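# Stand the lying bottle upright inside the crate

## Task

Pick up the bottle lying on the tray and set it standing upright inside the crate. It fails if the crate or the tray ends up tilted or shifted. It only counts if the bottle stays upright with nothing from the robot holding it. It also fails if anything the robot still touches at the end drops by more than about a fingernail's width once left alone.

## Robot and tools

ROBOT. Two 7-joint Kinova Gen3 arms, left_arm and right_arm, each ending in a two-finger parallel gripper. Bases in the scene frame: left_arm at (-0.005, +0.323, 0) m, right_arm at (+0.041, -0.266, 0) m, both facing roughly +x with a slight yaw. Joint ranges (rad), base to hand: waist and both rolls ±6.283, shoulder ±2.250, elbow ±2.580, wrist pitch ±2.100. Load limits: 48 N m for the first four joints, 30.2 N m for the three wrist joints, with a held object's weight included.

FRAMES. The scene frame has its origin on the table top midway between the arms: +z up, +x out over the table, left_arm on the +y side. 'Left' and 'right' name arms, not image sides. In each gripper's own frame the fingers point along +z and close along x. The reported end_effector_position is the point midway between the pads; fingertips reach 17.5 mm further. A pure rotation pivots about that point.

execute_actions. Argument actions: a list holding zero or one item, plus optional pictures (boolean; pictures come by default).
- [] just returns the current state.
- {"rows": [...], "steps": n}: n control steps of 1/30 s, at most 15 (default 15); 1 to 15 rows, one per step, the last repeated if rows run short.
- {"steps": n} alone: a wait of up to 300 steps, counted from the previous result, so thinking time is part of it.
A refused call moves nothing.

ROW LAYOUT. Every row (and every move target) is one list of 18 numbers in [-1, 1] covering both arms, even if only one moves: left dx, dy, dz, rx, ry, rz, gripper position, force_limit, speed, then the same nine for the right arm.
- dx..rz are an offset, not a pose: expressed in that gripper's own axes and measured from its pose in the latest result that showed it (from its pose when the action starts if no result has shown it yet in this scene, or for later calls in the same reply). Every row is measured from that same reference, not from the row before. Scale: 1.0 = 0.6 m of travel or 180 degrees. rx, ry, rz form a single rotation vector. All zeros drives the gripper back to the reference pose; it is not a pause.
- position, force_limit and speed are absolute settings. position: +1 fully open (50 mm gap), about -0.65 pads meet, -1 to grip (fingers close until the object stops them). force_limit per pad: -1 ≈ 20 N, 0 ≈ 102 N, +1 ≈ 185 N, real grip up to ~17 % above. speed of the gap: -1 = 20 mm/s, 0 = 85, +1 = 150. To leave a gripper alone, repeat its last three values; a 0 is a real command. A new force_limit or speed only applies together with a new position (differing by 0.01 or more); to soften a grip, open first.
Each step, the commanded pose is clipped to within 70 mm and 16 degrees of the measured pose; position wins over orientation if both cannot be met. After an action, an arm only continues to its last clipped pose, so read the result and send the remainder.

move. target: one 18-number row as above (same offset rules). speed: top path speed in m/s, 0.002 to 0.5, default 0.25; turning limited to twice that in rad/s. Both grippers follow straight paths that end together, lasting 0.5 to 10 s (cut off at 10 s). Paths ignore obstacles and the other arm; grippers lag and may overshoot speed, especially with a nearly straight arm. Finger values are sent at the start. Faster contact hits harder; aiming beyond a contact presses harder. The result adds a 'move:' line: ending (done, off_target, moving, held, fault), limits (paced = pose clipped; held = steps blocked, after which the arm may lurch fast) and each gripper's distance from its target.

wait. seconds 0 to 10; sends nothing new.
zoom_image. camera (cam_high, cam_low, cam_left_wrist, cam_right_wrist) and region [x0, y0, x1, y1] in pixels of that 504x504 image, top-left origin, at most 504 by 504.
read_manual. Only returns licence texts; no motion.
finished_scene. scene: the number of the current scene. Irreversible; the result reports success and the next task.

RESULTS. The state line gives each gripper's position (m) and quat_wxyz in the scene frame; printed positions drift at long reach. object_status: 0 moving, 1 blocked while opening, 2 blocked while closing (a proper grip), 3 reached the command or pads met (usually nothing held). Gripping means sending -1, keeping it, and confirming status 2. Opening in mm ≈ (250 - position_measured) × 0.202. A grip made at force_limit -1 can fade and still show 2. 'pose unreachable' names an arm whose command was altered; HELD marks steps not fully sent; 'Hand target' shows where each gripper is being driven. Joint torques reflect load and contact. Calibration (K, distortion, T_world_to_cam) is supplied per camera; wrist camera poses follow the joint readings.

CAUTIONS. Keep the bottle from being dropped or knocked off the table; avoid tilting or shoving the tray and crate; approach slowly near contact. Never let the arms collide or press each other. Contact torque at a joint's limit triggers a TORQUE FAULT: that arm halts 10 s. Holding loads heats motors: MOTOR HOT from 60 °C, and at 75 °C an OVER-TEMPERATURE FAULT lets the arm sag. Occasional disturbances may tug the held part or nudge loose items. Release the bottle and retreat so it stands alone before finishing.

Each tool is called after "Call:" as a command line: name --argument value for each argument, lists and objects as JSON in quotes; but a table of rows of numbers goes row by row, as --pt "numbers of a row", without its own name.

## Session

Call:
execute_actions --actions '[]'

Scene clock: 0.00 s of 6600.00 s.
left_arm: end_effector_position=(+0.5976, +0.2757, +0.2356) position_measured=3 object_status=3 end_effector_quat_wxyz=(-0.166, +0.908, +0.372, +0.096) | right_arm: end_effector_position=(+0.3867, +0.0686, +0.2957) position_measured=3 object_status=3 end_effector_quat_wxyz=(-0.038, +0.079, +0.907, +0.412)
Joint positions: left_arm=[ 0.32   0.858  0.056  0.79  -0.425  1.555  1.076] | right_arm=[-0.277  0.239 -0.224  1.876 -0.973  0.935  3.164]
Joint velocities: left_arm=[-0.    -0.    -0.001  0.     0.    -0.001  0.   ] | right_arm=[ 0.     0.    -0.     0.     0.     0.     0.001]
Joint torques (N m, as the joint torque sensors report them, + toward a larger angle): no reading
Hand target (left_arm): +0.598, +0.276, +0.236; -0.166, +0.908, +0.372, +0.096
Hand target (right_arm): +0.387, +0.069, +0.296; -0.038, +0.079, +0.907, +0.412
camera_calibration (this result's frames):
cam_left_wrist: T_world_to_cam=[[0.661677, 0.679476, 0.317011, -0.658469], [0.749006, -0.618314, -0.23807, -0.185497], [0.0342499, 0.394969, -0.918056, 0.252352], [0, 0, 0, 1]] pos_world=[0.565989, 0.233047, 0.396254]
cam_right_wrist: T_world_to_cam=[[-0.98062, 0.151986, 0.123629, 0.33749], [0.193935, 0.663473, 0.722629, -0.295081], [0.027805, 0.732601, -0.68009, 0.308535], [0, 0, 0, 1]] pos_world=[0.379597, -0.081549, 0.381342]

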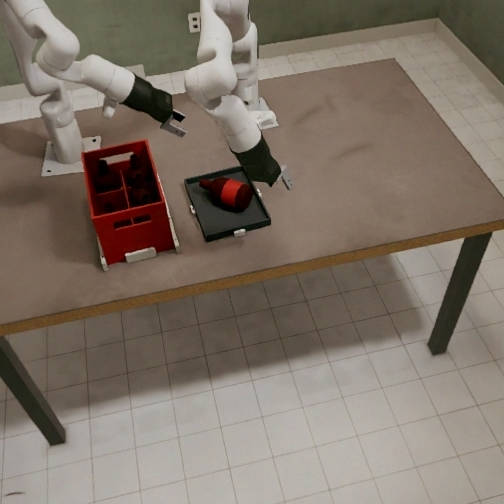

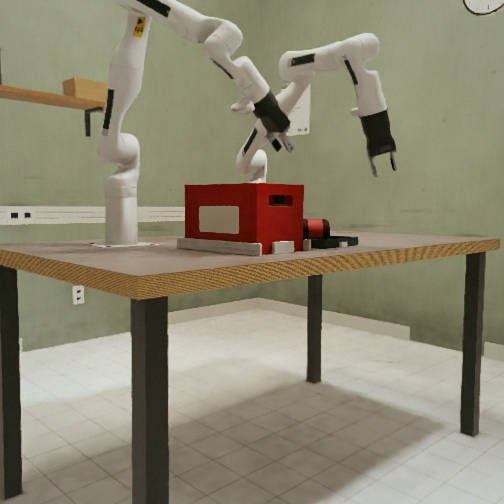

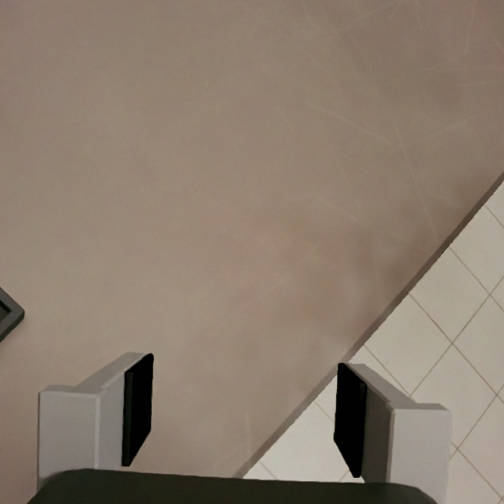

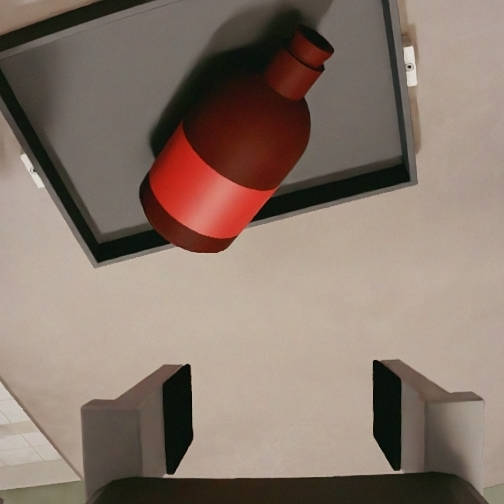

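Call:
zoom_image --camera "cam_high" --region '[70, 130, 200, 280]'

Call:
zoom_image --camera "cam_high" --region '[170, 150, 290, 250]'

Region (70, 130, 200, 280) of cam_high's 504x504 image, scaled by 3.360, with more detail than that image has; it fills the left 437 columns of this view, and the rest is white.

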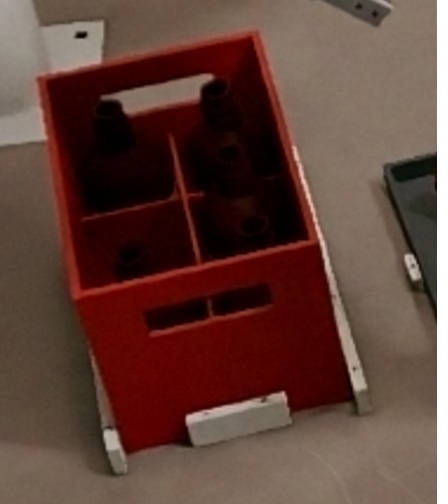

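Region (170, 150, 290, 250) of cam_high's 504x504 image, scaled by 4.200, with more detail than that image has.

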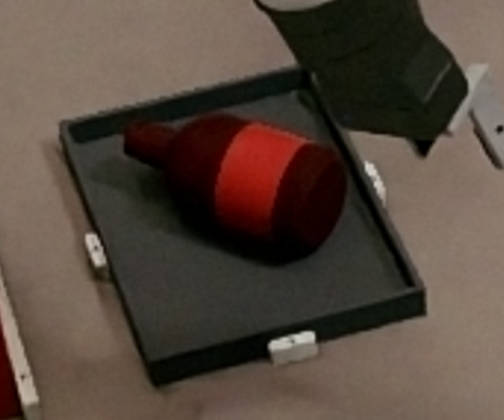

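Call:
move --target '[-0.51,-0.134,-0.192,-0.134,-0.02,0.48,1,0,0, 0.045,-0.597,-0.753,0.25,0,0,1,0,0]' --speed 0.35

Scene clock: 51.53 s of 6600.00 s.
left_arm: end_effector_position=(+0.3181, +0.0913, +0.2690) position_measured=3 object_status=3 end_effector_quat_wxyz=(-0.000, +0.930, -0.367, -0.001) | right_arm: end_effector_position=(+0.2996, -0.4999, +0.3302) position_measured=3 object_status=3 end_effector_quat_wxyz=(-0.064, +0.060, +0.995, +0.036)
Joint positions: left_arm=[ 0.269  0.252  0.552  1.661 -0.137  1.27   0.02 ] | right_arm=[ 0.274  0.17   0.255  1.536 -0.032  1.588  3.665]
Joint velocities: left_arm=[-0.001 -0.003 -0.004 -0.001  0.     0.003 -0.001] | right_arm=[ 0.002  0.003  0.004 -0.    -0.002  0.     0.002]
Joint torques (N m, as the joint torque sensors report them, + toward a larger angle): left_arm=[  0.05 -12.74   1.94  -9.49  -0.39  -0.12  -0.02] | right_arm=[  0.14 -12.2    0.44  -9.91   0.14   0.07  -0.17]
Hand target (left_arm): +0.318, +0.091, +0.269; -0.000, +0.930, -0.367, -0.001
Hand target (right_arm): +0.300, -0.500, +0.330; -0.065, +0.060, +0.995, +0.036
Off the commanded pose (left_arm): 0.002 m, 0 deg.
Off the commanded pose (right_arm): 0.001 m, 0 deg.
After step 90, 45.90 s passed at rest.
move: done
camera_calibration (this result's frames):
cam_left_wrist: T_world_to_cam=[[0.770274, -0.637705, 0.00325711, -0.188818], [-0.637401, -0.770046, -0.0273526, 0.315958], [0.019951, 0.0189929, -0.999621, 0.426238], [0, 0, 0, 1]] pos_world=[0.33833, 0.114797, 0.435334]
cam_right_wrist: T_world_to_cam=[[-0.986136, 0.13499, 0.0965069, 0.336296], [0.139075, 0.989594, 0.0369086, 0.47998], [-0.0905203, 0.0498186, -0.994648, 0.548924], [0, 0, 0, 1]] pos_world=[0.314569, -0.547728, 0.495816]

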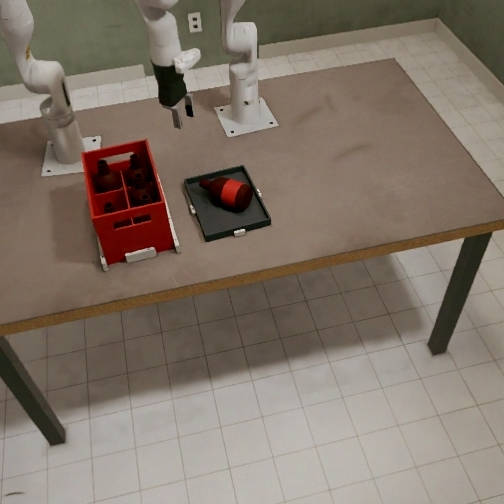

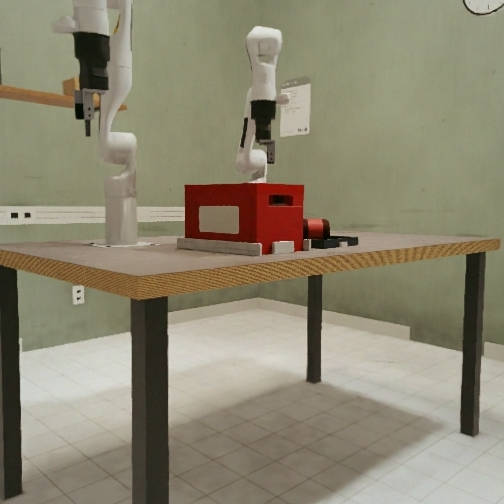

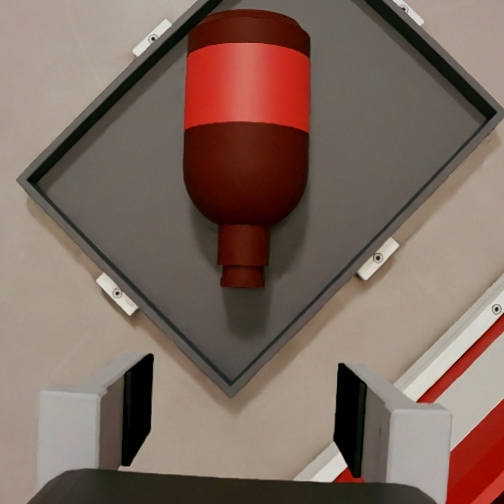

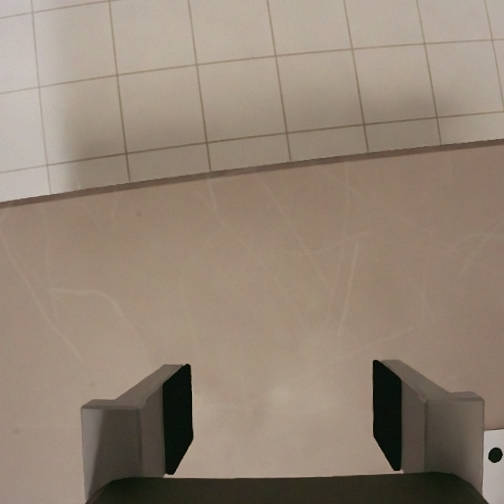

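Call:
move --target '[-0.0223,-0.019,0.288,0.167,0.0623,-0.0277,0.7,0,0, 0,0,0,0,0,0,1,0,0]' --speed 0.2

Call:
zoom_image --camera "cam_high" --region '[120, 80, 270, 230]'

Scene clock: 74.73 s of 6600.00 s.
left_arm: end_effector_position=(+0.3170, +0.1100, +0.0969) position_measured=48 object_status=3 end_effector_quat_wxyz=(-0.206, +0.909, -0.312, +0.185) | right_arm: end_effector_position=(+0.2996, -0.4999, +0.3302) position_measured=3 object_status=3 end_effector_quat_wxyz=(-0.064, +0.060, +0.995, +0.036)
Joint positions: left_arm=[ 0.931  0.548  0.256  2.159 -1.082  0.809  1.331] | right_arm=[ 0.274  0.17   0.255  1.536 -0.032  1.588  3.665]
Joint velocities: left_arm=[ 0.003  0.004  0.002  0.001 -0.001  0.002  0.001] | right_arm=[-0.     0.001 -0.001  0.    -0.    -0.     0.002]
Joint torques (N m, as the joint torque sensors report them, + toward a larger angle): left_arm=[  0.36 -15.02   1.33  -4.76  -0.86   1.39   0.22] | right_arm=[ -0.06 -12.16   0.39  -9.6    0.1    0.38  -0.48]
Hand target (left_arm): +0.317, +0.110, +0.097; -0.206, +0.909, -0.312, +0.185
Hand target (right_arm): +0.300, -0.500, +0.330; -0.064, +0.060, +0.995, +0.036
Off the commanded pose (left_arm): 0.002 m, 0 deg.
Off the commanded pose (right_arm): 0.000 m, 0 deg.
After step 90, 18.23 s passed at rest.
move: done
camera_calibration (this result's frames):
cam_left_wrist: T_world_to_cam=[[0.762572, -0.599964, 0.241925, -0.200296], [-0.4321, -0.750715, -0.499716, 0.303524], [0.481428, 0.276534, -0.831719, 0.0629241], [0, 0, 0, 1]] pos_world=[0.253599, 0.0902891, 0.252468]
cam_right_wrist: T_world_to_cam=[[-0.986136, 0.13499, 0.0965072, 0.336297], [0.139076, 0.989594, 0.0369079, 0.479981], [-0.0905207, 0.049818, -0.994648, 0.548923], [0, 0, 0, 1]] pos_world=[0.31457, -0.547729, 0.495815]

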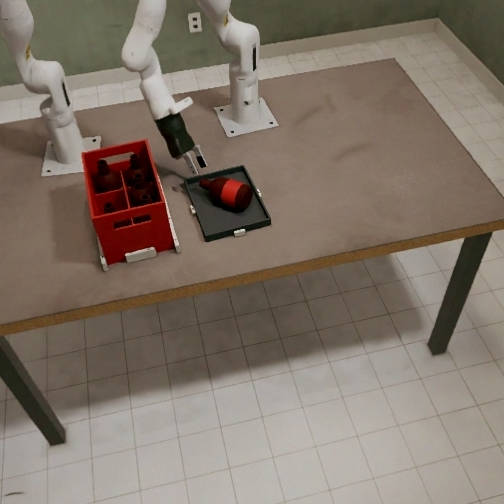

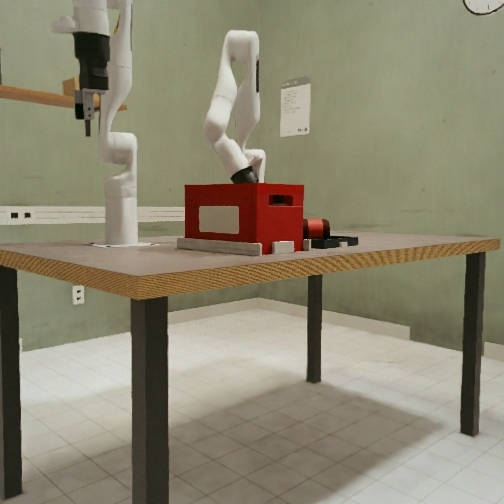

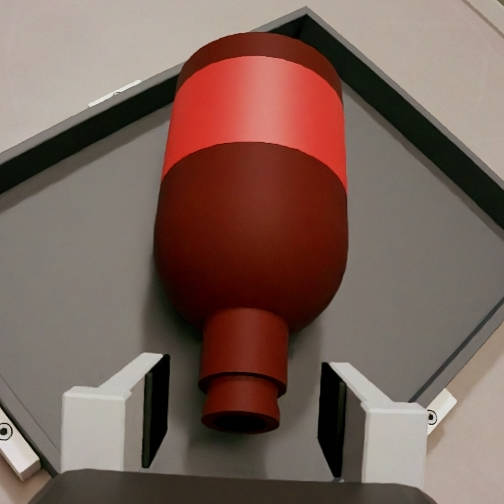

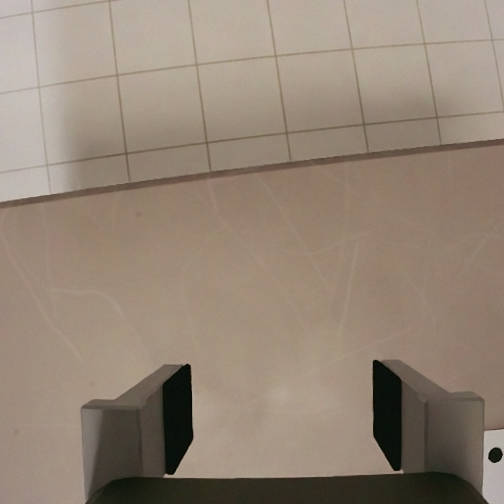

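Region (120, 80, 270, 230) of cam_high's 504x504 image, scaled by 3.360, with more detail than that image has.

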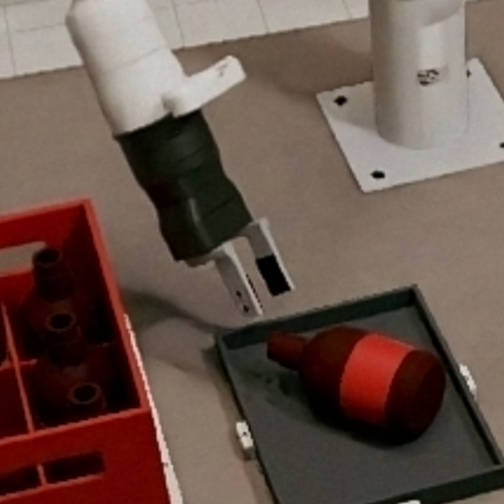

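Call:
move --target '[0,-0.002,0.096,0,0,0,0.7,0,0, 0,0,0,0,0,0,1,0,0]' --speed 0.08

Call:
zoom_image --camera "cam_high" --region '[150, 120, 260, 230]'

Scene clock: 81.93 s of 6600.00 s.
left_arm: end_effector_position=(+0.3447, +0.1255, +0.0491) position_measured=48 object_status=3 end_effector_quat_wxyz=(-0.206, +0.909, -0.311, +0.186) | right_arm: end_effector_position=(+0.2996, -0.4999, +0.3302) position_measured=3 object_status=3 end_effector_quat_wxyz=(-0.064, +0.060, +0.995, +0.036)
Joint positions: left_arm=[ 0.914  0.669  0.16   2.182 -1.285  0.69   1.483] | right_arm=[ 0.274  0.17   0.255  1.536 -0.032  1.588  3.665]
Joint velocities: left_arm=[ 0.001  0.006  0.001 -0.001 -0.    -0.002  0.   ] | right_arm=[ 0.    -0.     0.001  0.     0.001 -0.     0.001]
Joint torques (N m, as the joint torque sensors report them, + toward a larger angle): left_arm=[  0.17 -16.35   0.14  -3.67  -0.74   1.6    0.04] | right_arm=[ -0.11 -12.47   0.57  -9.72   0.18   0.25  -0.23]
Hand target (left_arm): +0.345, +0.126, +0.049; -0.206, +0.909, -0.312, +0.185
Hand target (right_arm): +0.300, -0.500, +0.330; -0.064, +0.060, +0.995, +0.036
Off the commanded pose (left_arm): 0.001 m, 0 deg.
Off the commanded pose (right_arm): 0.000 m, 0 deg.
After step 90, 3.20 s passed at rest.
move: done
camera_calibration (this result's frames):
cam_left_wrist: T_world_to_cam=[[0.762298, -0.599888, 0.242972, -0.200476], [-0.431587, -0.750899, -0.499884, 0.3031], [0.482322, 0.276197, -0.831313, 0.00530034], [0, 0, 0, 1]] pos_world=[0.28108, 0.10587, 0.204631]
cam_right_wrist: T_world_to_cam=[[-0.986136, 0.13499, 0.0965072, 0.336298], [0.139076, 0.989594, 0.0369071, 0.479981], [-0.0905208, 0.0498172, -0.994648, 0.548923], [0, 0, 0, 1]] pos_world=[0.314571, -0.547729, 0.495815]

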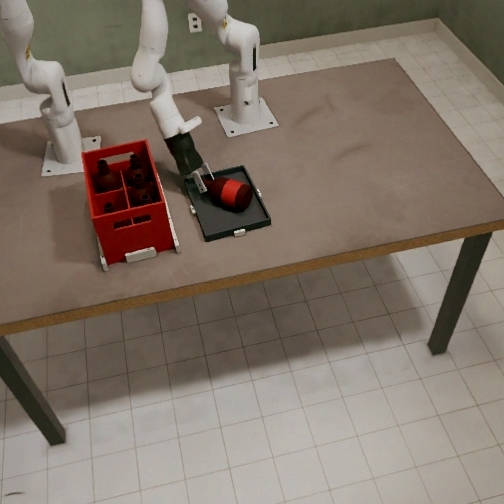

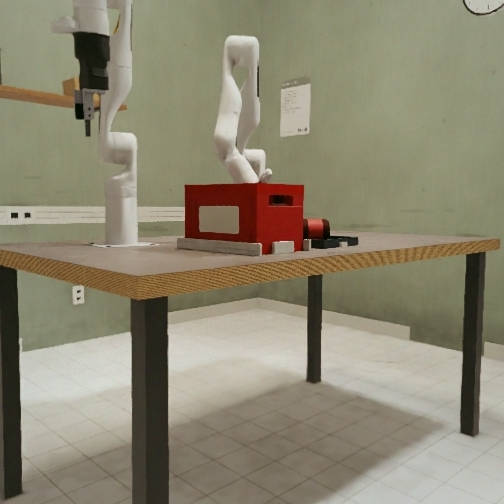

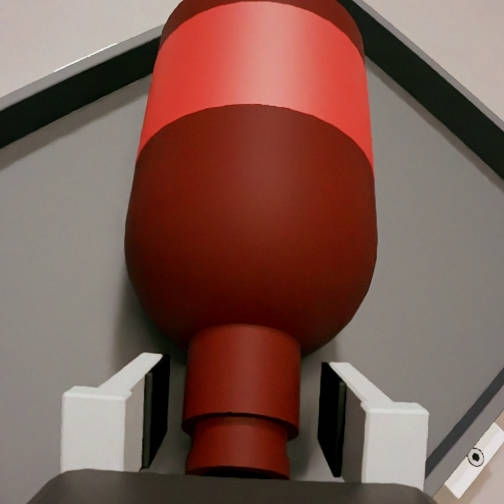

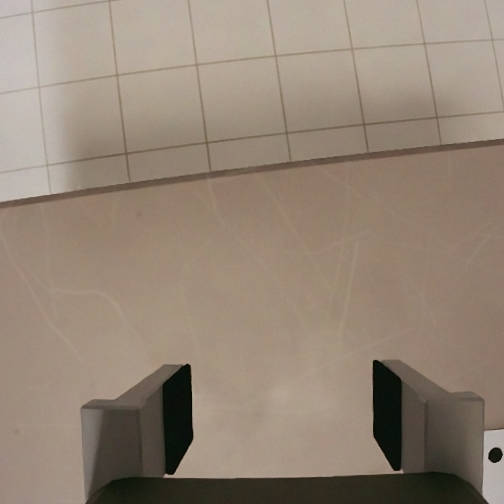

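Region (150, 120, 260, 230) of cam_high's 504x504 image, scaled by 4.582, with more detail than that image has.

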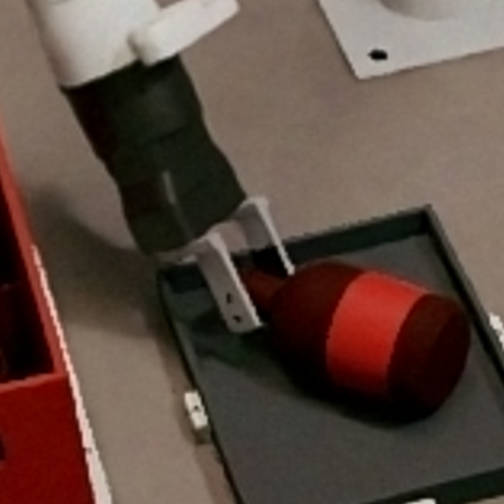

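Call:
move --target '[-0.0007,0,0,0,0,0,-1,0.6,-0.7, 0,0,0,0,0,0,1,0,0]' --speed 0.05

Scene clock: 85.90 s of 6600.00 s.
left_arm: end_effector_position=(+0.3445, +0.1257, +0.0490) position_measured=113 object_status=2 end_effector_quat_wxyz=(-0.206, +0.909, -0.311, +0.186) | right_arm: end_effector_position=(+0.2996, -0.4999, +0.3302) position_measured=3 object_status=3 end_effector_quat_wxyz=(-0.064, +0.060, +0.995, +0.036)
Joint positions: left_arm=[ 0.914  0.669  0.159  2.183 -1.286  0.69   1.484] | right_arm=[ 0.274  0.17   0.255  1.536 -0.032  1.588  3.665]
Joint velocities: left_arm=[ 0.     0.001  0.     0.    -0.    -0.002  0.001] | right_arm=[-0.001 -0.    -0.001 -0.    -0.001  0.     0.   ]
Joint torques (N m, as the joint torque sensors report them, + toward a larger angle): left_arm=[  0.2  -16.21   0.03  -3.36  -0.64   1.69   0.14] | right_arm=[ -0.1  -12.12   0.7   -9.57   0.08   0.39  -0.26]
Hand target (left_arm): +0.344, +0.126, +0.049; -0.206, +0.909, -0.311, +0.186
Hand target (right_arm): +0.300, -0.500, +0.330; -0.064, +0.060, +0.995, +0.036
Off the commanded pose (left_arm): 0.000 m, 0 deg.
Off the commanded pose (right_arm): 0.000 m, 0 deg.
After step 90, 0.27 s passed at rest.
move: done
camera_calibration (this result's frames):
cam_left_wrist: T_world_to_cam=[[0.762165, -0.600011, 0.243089, -0.200125], [-0.431681, -0.750858, -0.499863, 0.303138], [0.482448, 0.276041, -0.831291, 0.00525079], [0, 0, 0, 1]] pos_world=[0.280854, 0.106087, 0.204541]
cam_right_wrist: T_world_to_cam=[[-0.986136, 0.134991, 0.0965073, 0.336299], [0.139076, 0.989594, 0.0369062, 0.479982], [-0.0905211, 0.0498164, -0.994648, 0.548922], [0, 0, 0, 1]] pos_world=[0.314572, -0.54773, 0.495814]

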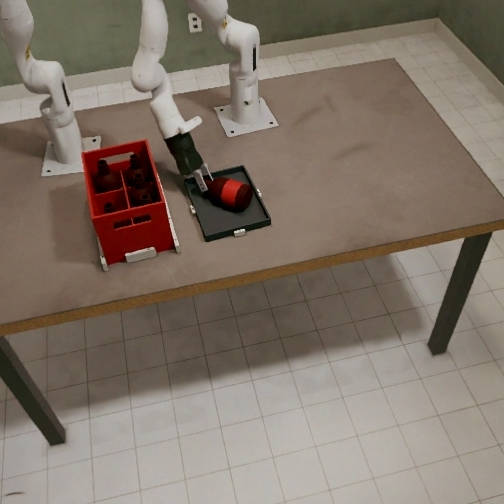

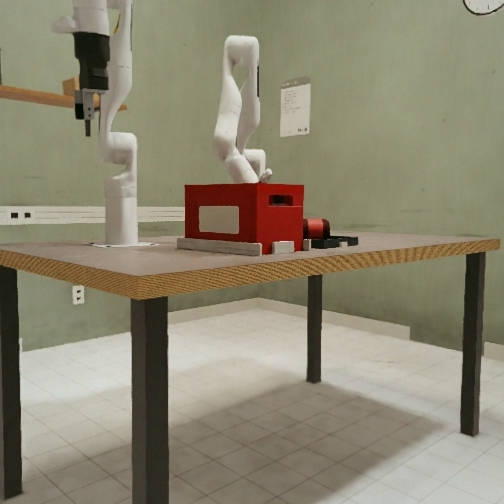

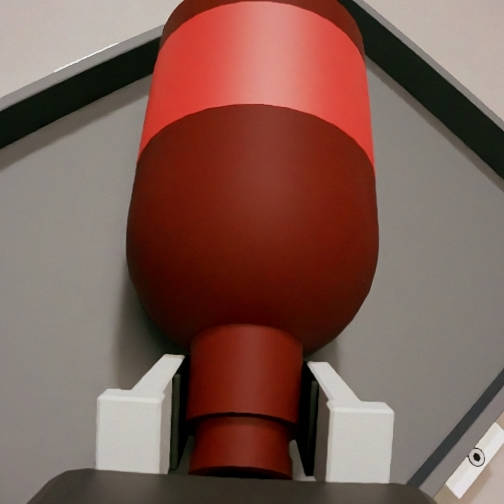

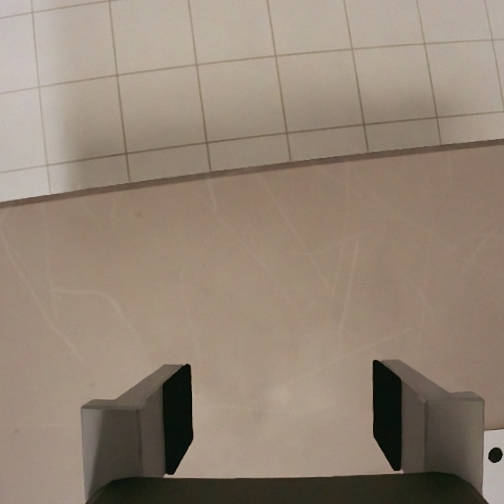

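Call:
move --target '[0.014,-0.033,-0.056,0,0,0,-1,0.6,-0.7, 0,0,0,0,0,0,1,0,0]' --speed 0.1

Call:
move --target '[0.166,-0.202,-0.385,-0.4517,-0.004,-0.2585,-1,0.6,-0.7, 0,0,0,0,0,0,1,0,0]' --speed 0.25

Scene clock: 101.40 s of 6600.00 s.
left_arm: end_effector_position=(+0.3444, +0.1259, +0.0884) position_measured=113 object_status=2 end_effector_quat_wxyz=(-0.206, +0.909, -0.312, +0.185) | right_arm: end_effector_position=(+0.2996, -0.4999, +0.3302) position_measured=3 object_status=3 end_effector_quat_wxyz=(-0.064, +0.060, +0.995, +0.036)
Joint positions: left_arm=[ 0.873  0.565  0.213  2.166 -1.152  0.75   1.316] | right_arm=[ 0.274  0.17   0.255  1.536 -0.032  1.588  3.665]
Joint velocities: left_arm=[-0.003 -0.007 -0.003 -0.001  0.001 -0.002 -0.001] | right_arm=[-0.     0.001  0.001 -0.    -0.    -0.     0.001]
Joint torques (N m, as the joint torque sensors report them, + toward a larger angle): left_arm=[  0.36 -16.43   0.06  -4.86  -1.26   2.2   -0.1 ] | right_arm=[  0.08 -12.33   0.71  -9.72   0.03   0.16  -0.24]
Hand target (left_arm): +0.345, +0.126, +0.089; -0.206, +0.909, -0.311, +0.185
Hand target (right_arm): +0.300, -0.500, +0.330; -0.064, +0.060, +0.995, +0.036
Off the commanded pose (left_arm): 0.001 m, 0 deg.
Off the commanded pose (right_arm): 0.000 m, 0 deg.
After step 90, 11.77 s passed at rest.
move: done
camera_calibration (this result's frames):
cam_left_wrist: T_world_to_cam=[[0.76219, -0.600458, 0.241902, -0.209408], [-0.432565, -0.750413, -0.499769, 0.323152], [0.481617, 0.27628, -0.831694, 0.0382949], [0, 0, 0, 1]] pos_world=[0.28095, 0.106177, 0.244007]
cam_right_wrist: T_world_to_cam=[[-0.986136, 0.134991, 0.0965074, 0.3363], [0.139076, 0.989594, 0.0369053, 0.479983], [-0.0905213, 0.0498154, -0.994648, 0.548921], [0, 0, 0, 1]] pos_world=[0.314572, -0.547731, 0.495814]

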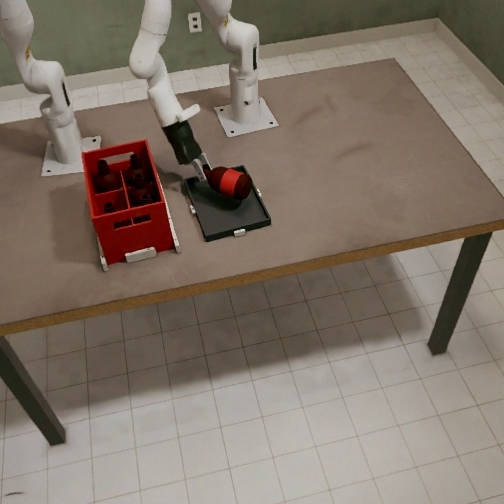

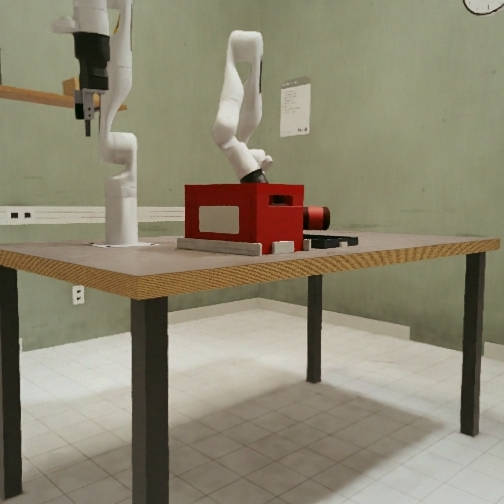

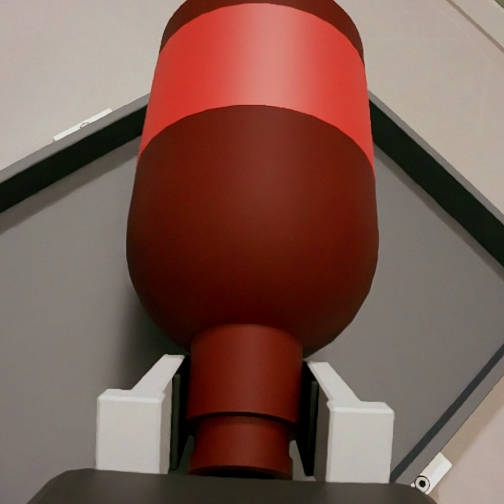

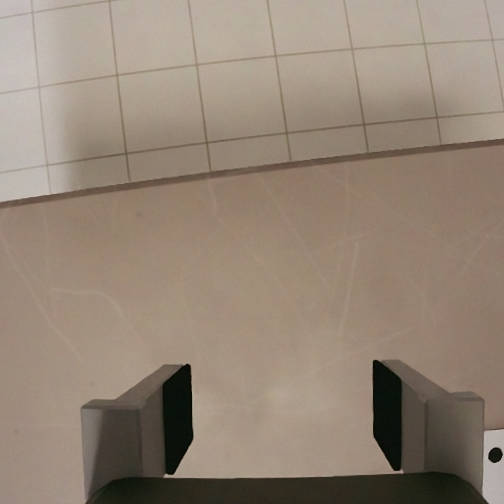

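Scene clock: 105.00 s of 6600.00 s.
left_arm: end_effector_position=(+0.3698, +0.0871, +0.3637) position_measured=113 object_status=2 end_effector_quat_wxyz=(+0.500, +0.866, -0.000, -0.004) | right_arm: end_effector_position=(+0.2996, -0.4999, +0.3302) position_measured=3 object_status=3 end_effector_quat_wxyz=(-0.064, +0.060, +0.995, +0.036)
Joint positions: left_arm=[-0.594  0.274  0.644  1.822  0.921  1.321 -0.391] | right_arm=[ 0.274  0.17   0.255  1.536 -0.032  1.588  3.665]
Joint velocities: left_arm=[-0.003  0.004 -0.007  0.001  0.    -0.001 -0.001] | right_arm=[-0.     0.001 -0.     0.    -0.001  0.    -0.   ]
Joint torques (N m, as the joint torque sensors report them, + toward a larger angle): left_arm=[  0.37 -10.57   3.34  -9.53   3.35   1.45   0.27] | right_arm=[  0.15 -12.23   0.32  -9.86   0.12   0.44  -0.21]
Hand target (left_arm): +0.370, +0.087, +0.364; +0.500, +0.866, -0.000, -0.004
Hand target (right_arm): +0.300, -0.500, +0.330; -0.064, +0.060, +0.995, +0.036
Off the commanded pose (left_arm): 0.002 m, 0 deg.
Off the commanded pose (right_arm): 0.000 m, 0 deg.
move: done
camera_calibration (this result's frames):
cam_left_wrist: T_world_to_cam=[[0.997999, 0.0299059, -0.0557145, -0.352525], [0.0631221, -0.523423, 0.849731, -0.251279], [-0.0037503, -0.851548, -0.524264, 0.431623], [0, 0, 0, 1]] pos_world=[0.3693, 0.246565, 0.420163]
cam_right_wrist: T_world_to_cam=[[-0.986136, 0.134991, 0.0965075, 0.336301], [0.139076, 0.989594, 0.0369043, 0.479984], [-0.0905214, 0.0498145, -0.994648, 0.54892], [0, 0, 0, 1]] pos_world=[0.314573, -0.547731, 0.495813]

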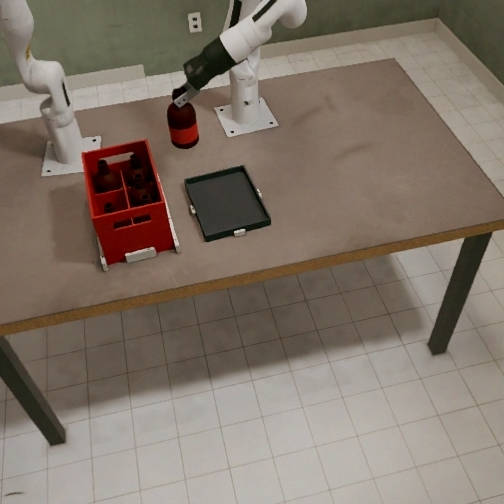

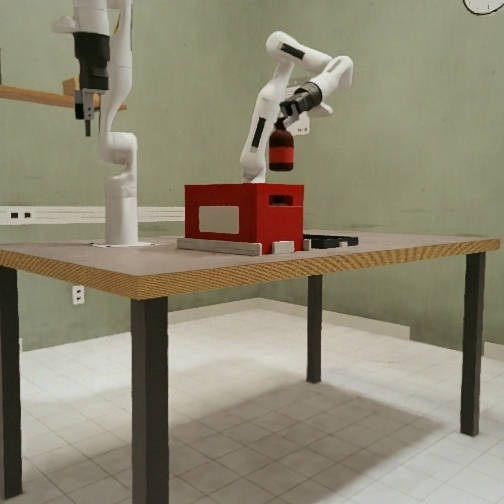

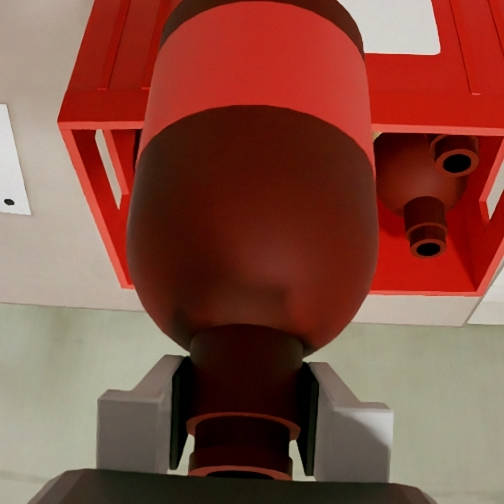

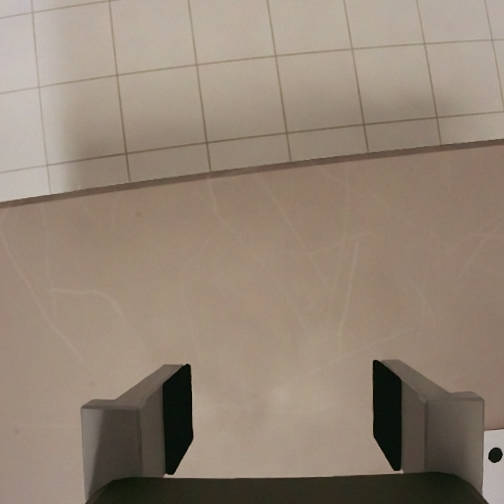

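Call:
move --target '[0.0535,0.162,0.343,0,0.014,-0.006,-1,0.6,-0.7, 0,0,0,0,0,0,1,0,0]' --speed 0.25

Call:
zoom_image --camera "cam_high" --region '[60, 100, 190, 230]'

Call:
zoom_image --camera "cam_low" --region '[170, 80, 330, 240]'

Scene clock: 118.63 s of 6600.00 s.
left_arm: end_effector_position=(+0.4000, -0.1394, +0.3444) position_measured=113 object_status=2 end_effector_quat_wxyz=(+0.499, +0.866, +0.019, +0.010) | right_arm: end_effector_position=(+0.2996, -0.4999, +0.3302) position_measured=3 object_status=3 end_effector_quat_wxyz=(-0.064, +0.060, +0.995, +0.036)
Joint positions: left_arm=[-0.032  0.458  0.732  1.683  0.931  0.72  -0.087] | right_arm=[ 0.274  0.17   0.255  1.536 -0.032  1.588  3.665]
Joint velocities: left_arm=[ 0.002  0.004  0.002 -0.    -0.002 -0.003  0.   ] | right_arm=[-0.    -0.    -0.    -0.    -0.001 -0.     0.   ]
Joint torques (N m, as the joint torque sensors report them, + toward a larger angle): left_arm=[ -0.01 -15.69   5.38 -11.39   2.43   0.24   0.01] | right_arm=[ -0.15 -12.26   0.9   -9.65   0.16   0.23  -0.34]
Hand target (left_arm): +0.400, -0.140, +0.344; +0.499, +0.866, +0.019, +0.010
Hand target (right_arm): +0.300, -0.500, +0.330; -0.064, +0.060, +0.995, +0.036
Off the commanded pose (left_arm): 0.001 m, 0 deg.
Off the commanded pose (right_arm): 0.000 m, 0 deg.
After step 90, 9.10 s passed at rest.
move: done
camera_calibration (this result's frames):
cam_left_wrist: T_world_to_cam=[[0.995756, 0.0771115, -0.0502399, -0.37133], [0.083204, -0.520943, 0.849527, -0.362977], [0.0393362, -0.850101, -0.525148, 0.211973], [0, 0, 0, 1]] pos_world=[0.391617, 0.019742, 0.40102]
cam_right_wrist: T_world_to_cam=[[-0.986136, 0.134991, 0.0965074, 0.336302], [0.139076, 0.989594, 0.0369035, 0.479985], [-0.0905215, 0.0498137, -0.994648, 0.54892], [0, 0, 0, 1]] pos_world=[0.314574, -0.547732, 0.495813]

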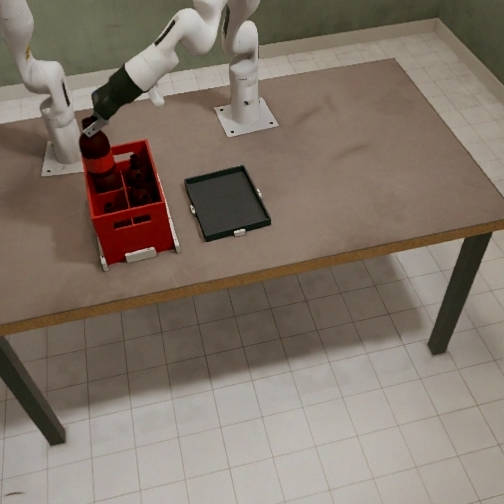

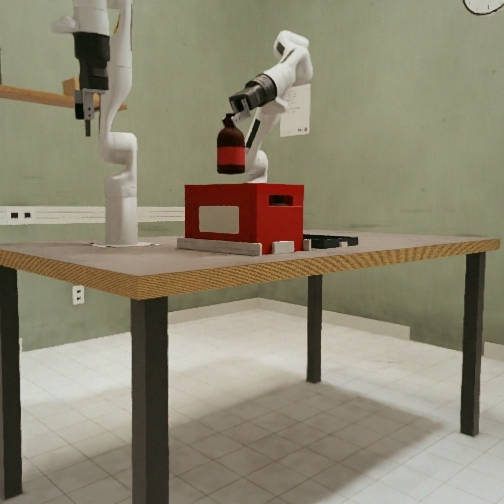

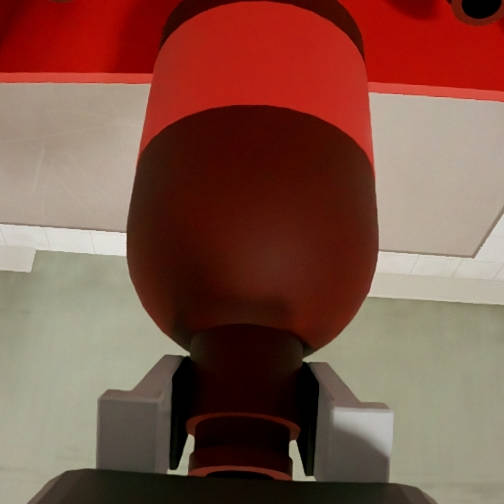

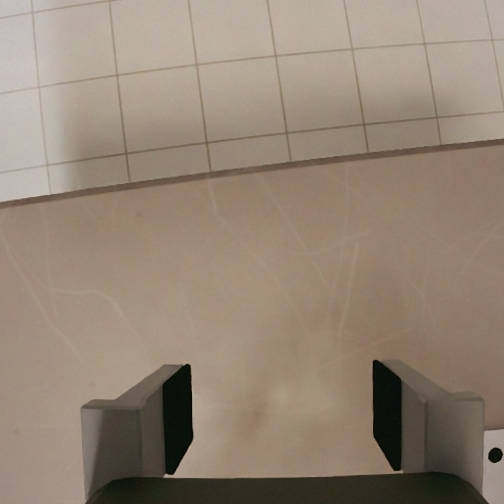

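Region (60, 100, 190, 230) of cam_high's 504x504 image, scaled by 3.877, with more detail than that image has.

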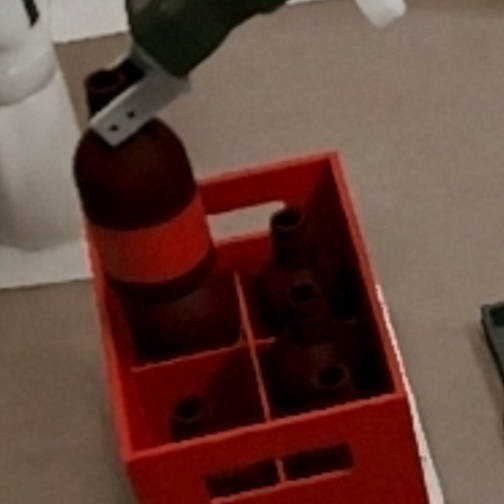

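Region (170, 80, 330, 240) of cam_low's 504x504 image, scaled by 3.150, with more detail than that image has.

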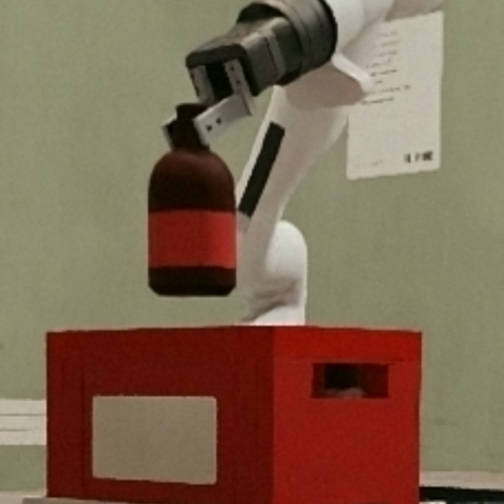

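Call:
move --target '[0.004,-0.1,0.058,0,0,0,-1,0.6,-0.7, 0,0,0,0,0,0,1,0,0]' --speed 0.07

Call:
zoom_image --camera "cam_high" --region '[70, 130, 170, 230]'

Scene clock: 128.47 s of 6600.00 s.
left_arm: end_effector_position=(+0.4026, -0.1394, +0.2751) position_measured=113 object_status=2 end_effector_quat_wxyz=(+0.499, +0.866, +0.019, +0.010) | right_arm: end_effector_position=(+0.2996, -0.4999, +0.3302) position_measured=3 object_status=3 end_effector_quat_wxyz=(-0.064, +0.060, +0.995, +0.036)
Joint positions: left_arm=[-0.047  0.587  0.778  1.789  1.022  0.571 -0.31 ] | right_arm=[ 0.274  0.17   0.255  1.536 -0.032  1.588  3.665]
Joint velocities: left_arm=[-0.     0.005 -0.003  0.001  0.001  0.    -0.001] | right_arm=[ 0.     0.001  0.001 -0.    -0.002  0.     0.001]
Joint torques (N m, as the joint torque sensors report them, + toward a larger angle): left_arm=[  0.27 -16.4    6.81 -10.09   1.71   1.08   0.16] | right_arm=[ -0.02 -12.13   0.66  -9.66   0.21   0.2   -0.34]
Hand target (left_arm): +0.403, -0.139, +0.275; +0.499, +0.866, +0.019, +0.010
Hand target (right_arm): +0.300, -0.500, +0.330; -0.064, +0.060, +0.995, +0.036
Off the commanded pose (left_arm): 0.000 m, 0 deg.
Off the commanded pose (right_arm): 0.000 m, 0 deg.
After step 90, 5.57 s passed at rest.
move: done
camera_calibration (this result's frames):
cam_left_wrist: T_world_to_cam=[[0.995781, 0.0771003, -0.0497496, -0.377503], [0.082797, -0.521313, 0.849339, -0.304129], [0.0395492, -0.849875, -0.525498, 0.175572], [0, 0, 0, 1]] pos_world=[0.394148, 0.0197737, 0.331791]
cam_right_wrist: T_world_to_cam=[[-0.986136, 0.134991, 0.0965074, 0.336303], [0.139076, 0.989594, 0.0369026, 0.479986], [-0.0905216, 0.0498128, -0.994648, 0.548919], [0, 0, 0, 1]] pos_world=[0.314575, -0.547732, 0.495813]

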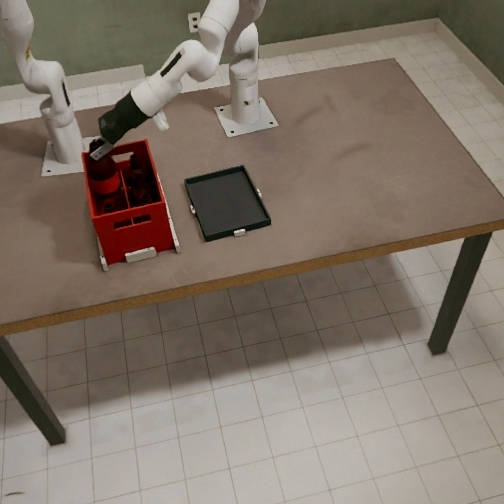

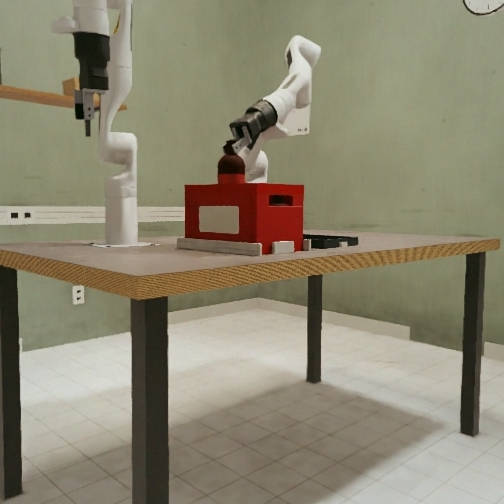

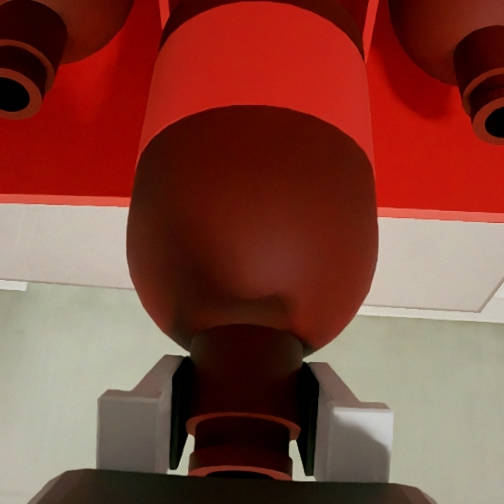

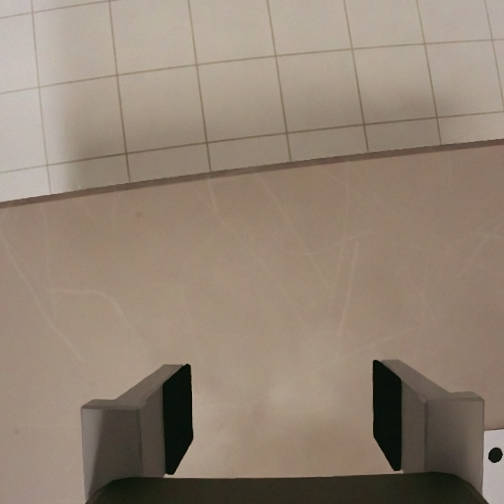

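Region (70, 130, 170, 230) of cam_high's 504x504 image, scaled by 5.040, with more detail than that image has.

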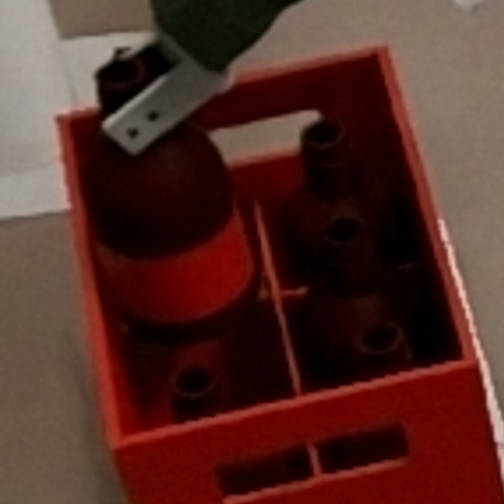

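Call:
move --target '[0.005,-0.139,0.076,0,0,0,-1,0.6,-0.7, 0,0,0,0,0,0,1,0,0]' --speed 0.05

Call:
zoom_image --camera "cam_high" --region '[70, 120, 190, 240]'

Call:
zoom_image --camera "cam_low" --region '[200, 120, 320, 210]'

Scene clock: 157.70 s of 6600.00 s.
left_arm: end_effector_position=(+0.4056, -0.1370, +0.1802) position_measured=113 object_status=2 end_effector_quat_wxyz=(+0.499, +0.866, +0.018, +0.010) | right_arm: end_effector_position=(+0.2996, -0.4999, +0.3302) position_measured=3 object_status=3 end_effector_quat_wxyz=(-0.064, +0.060, +0.995, +0.036)
Joint positions: left_arm=[-0.09   0.836  0.877  1.881  1.163  0.354 -0.667] | right_arm=[ 0.274  0.17   0.255  1.536 -0.032  1.588  3.665]
Joint velocities: left_arm=[-0.001  0.008 -0.001  0.     0.004  0.    -0.003] | right_arm=[ 0.     0.     0.    -0.     0.     0.    -0.001]
Joint torques (N m, as the joint torque sensors report them, + toward a larger angle): left_arm=[  0.29 -17.58   9.05  -7.51   0.98   2.16   0.13] | right_arm=[  0.18 -11.93   0.55  -9.62   0.1    0.32  -0.24]
Hand target (left_arm): +0.406, -0.137, +0.180; +0.499, +0.866, +0.018, +0.010
Hand target (right_arm): +0.300, -0.500, +0.330; -0.064, +0.060, +0.995, +0.036
Off the commanded pose (left_arm): 0.000 m, 0 deg.
Off the commanded pose (right_arm): 0.000 m, 0 deg.
After step 90, 24.10 s passed at rest.
move: done
camera_calibration (this result's frames):
cam_left_wrist: T_world_to_cam=[[0.995858, 0.0766165, -0.048956, -0.385716], [0.0818983, -0.522031, 0.848986, -0.222141], [0.0394898, -0.849479, -0.526143, 0.127816], [0, 0, 0, 1]] pos_world=[0.397264, 0.0221648, 0.236961]
cam_right_wrist: T_world_to_cam=[[-0.986136, 0.134991, 0.0965073, 0.336304], [0.139076, 0.989594, 0.0369016, 0.479987], [-0.0905217, 0.0498118, -0.994648, 0.548918], [0, 0, 0, 1]] pos_world=[0.314575, -0.547733, 0.495812]

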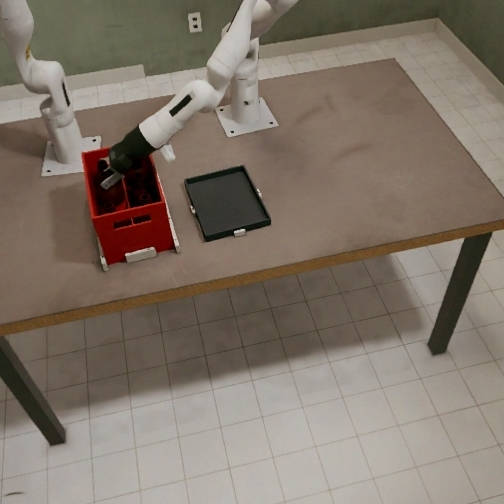

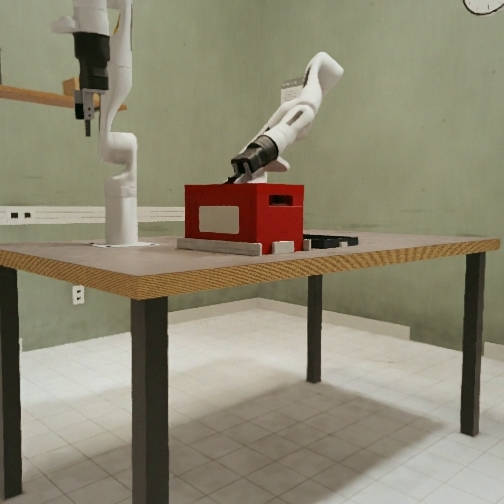

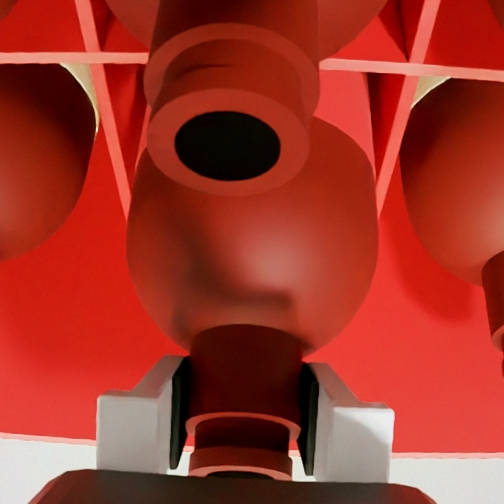

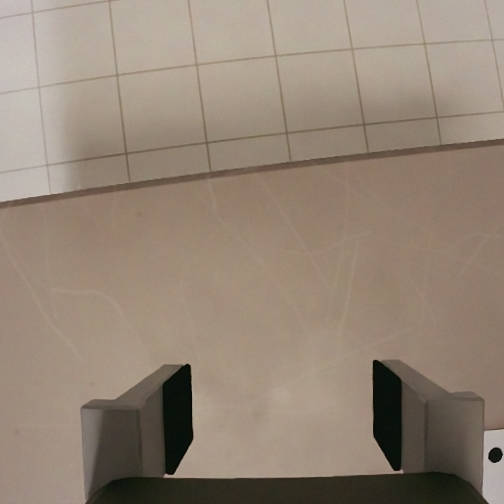

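Region (70, 120, 190, 240) of cam_high's 504x504 image, scaled by 4.200, with more detail than that image has.

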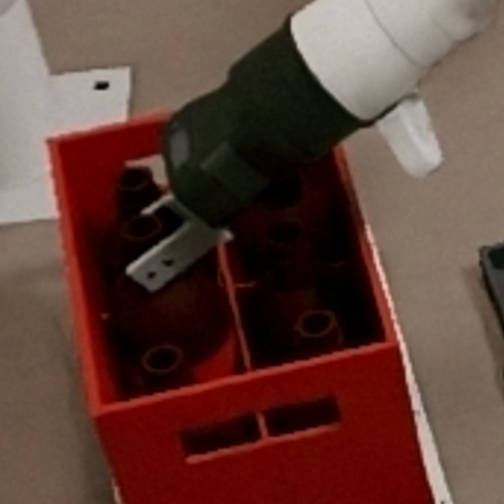

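Region (200, 120, 320, 210) of cam_low's 504x504 image, scaled by 4.200, with more detail than that image has; it fills the top 378 rows of this view, and the rest is white.

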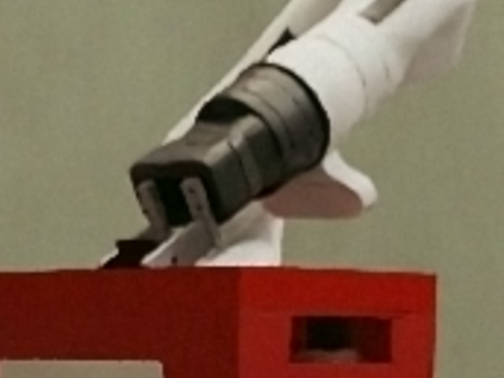

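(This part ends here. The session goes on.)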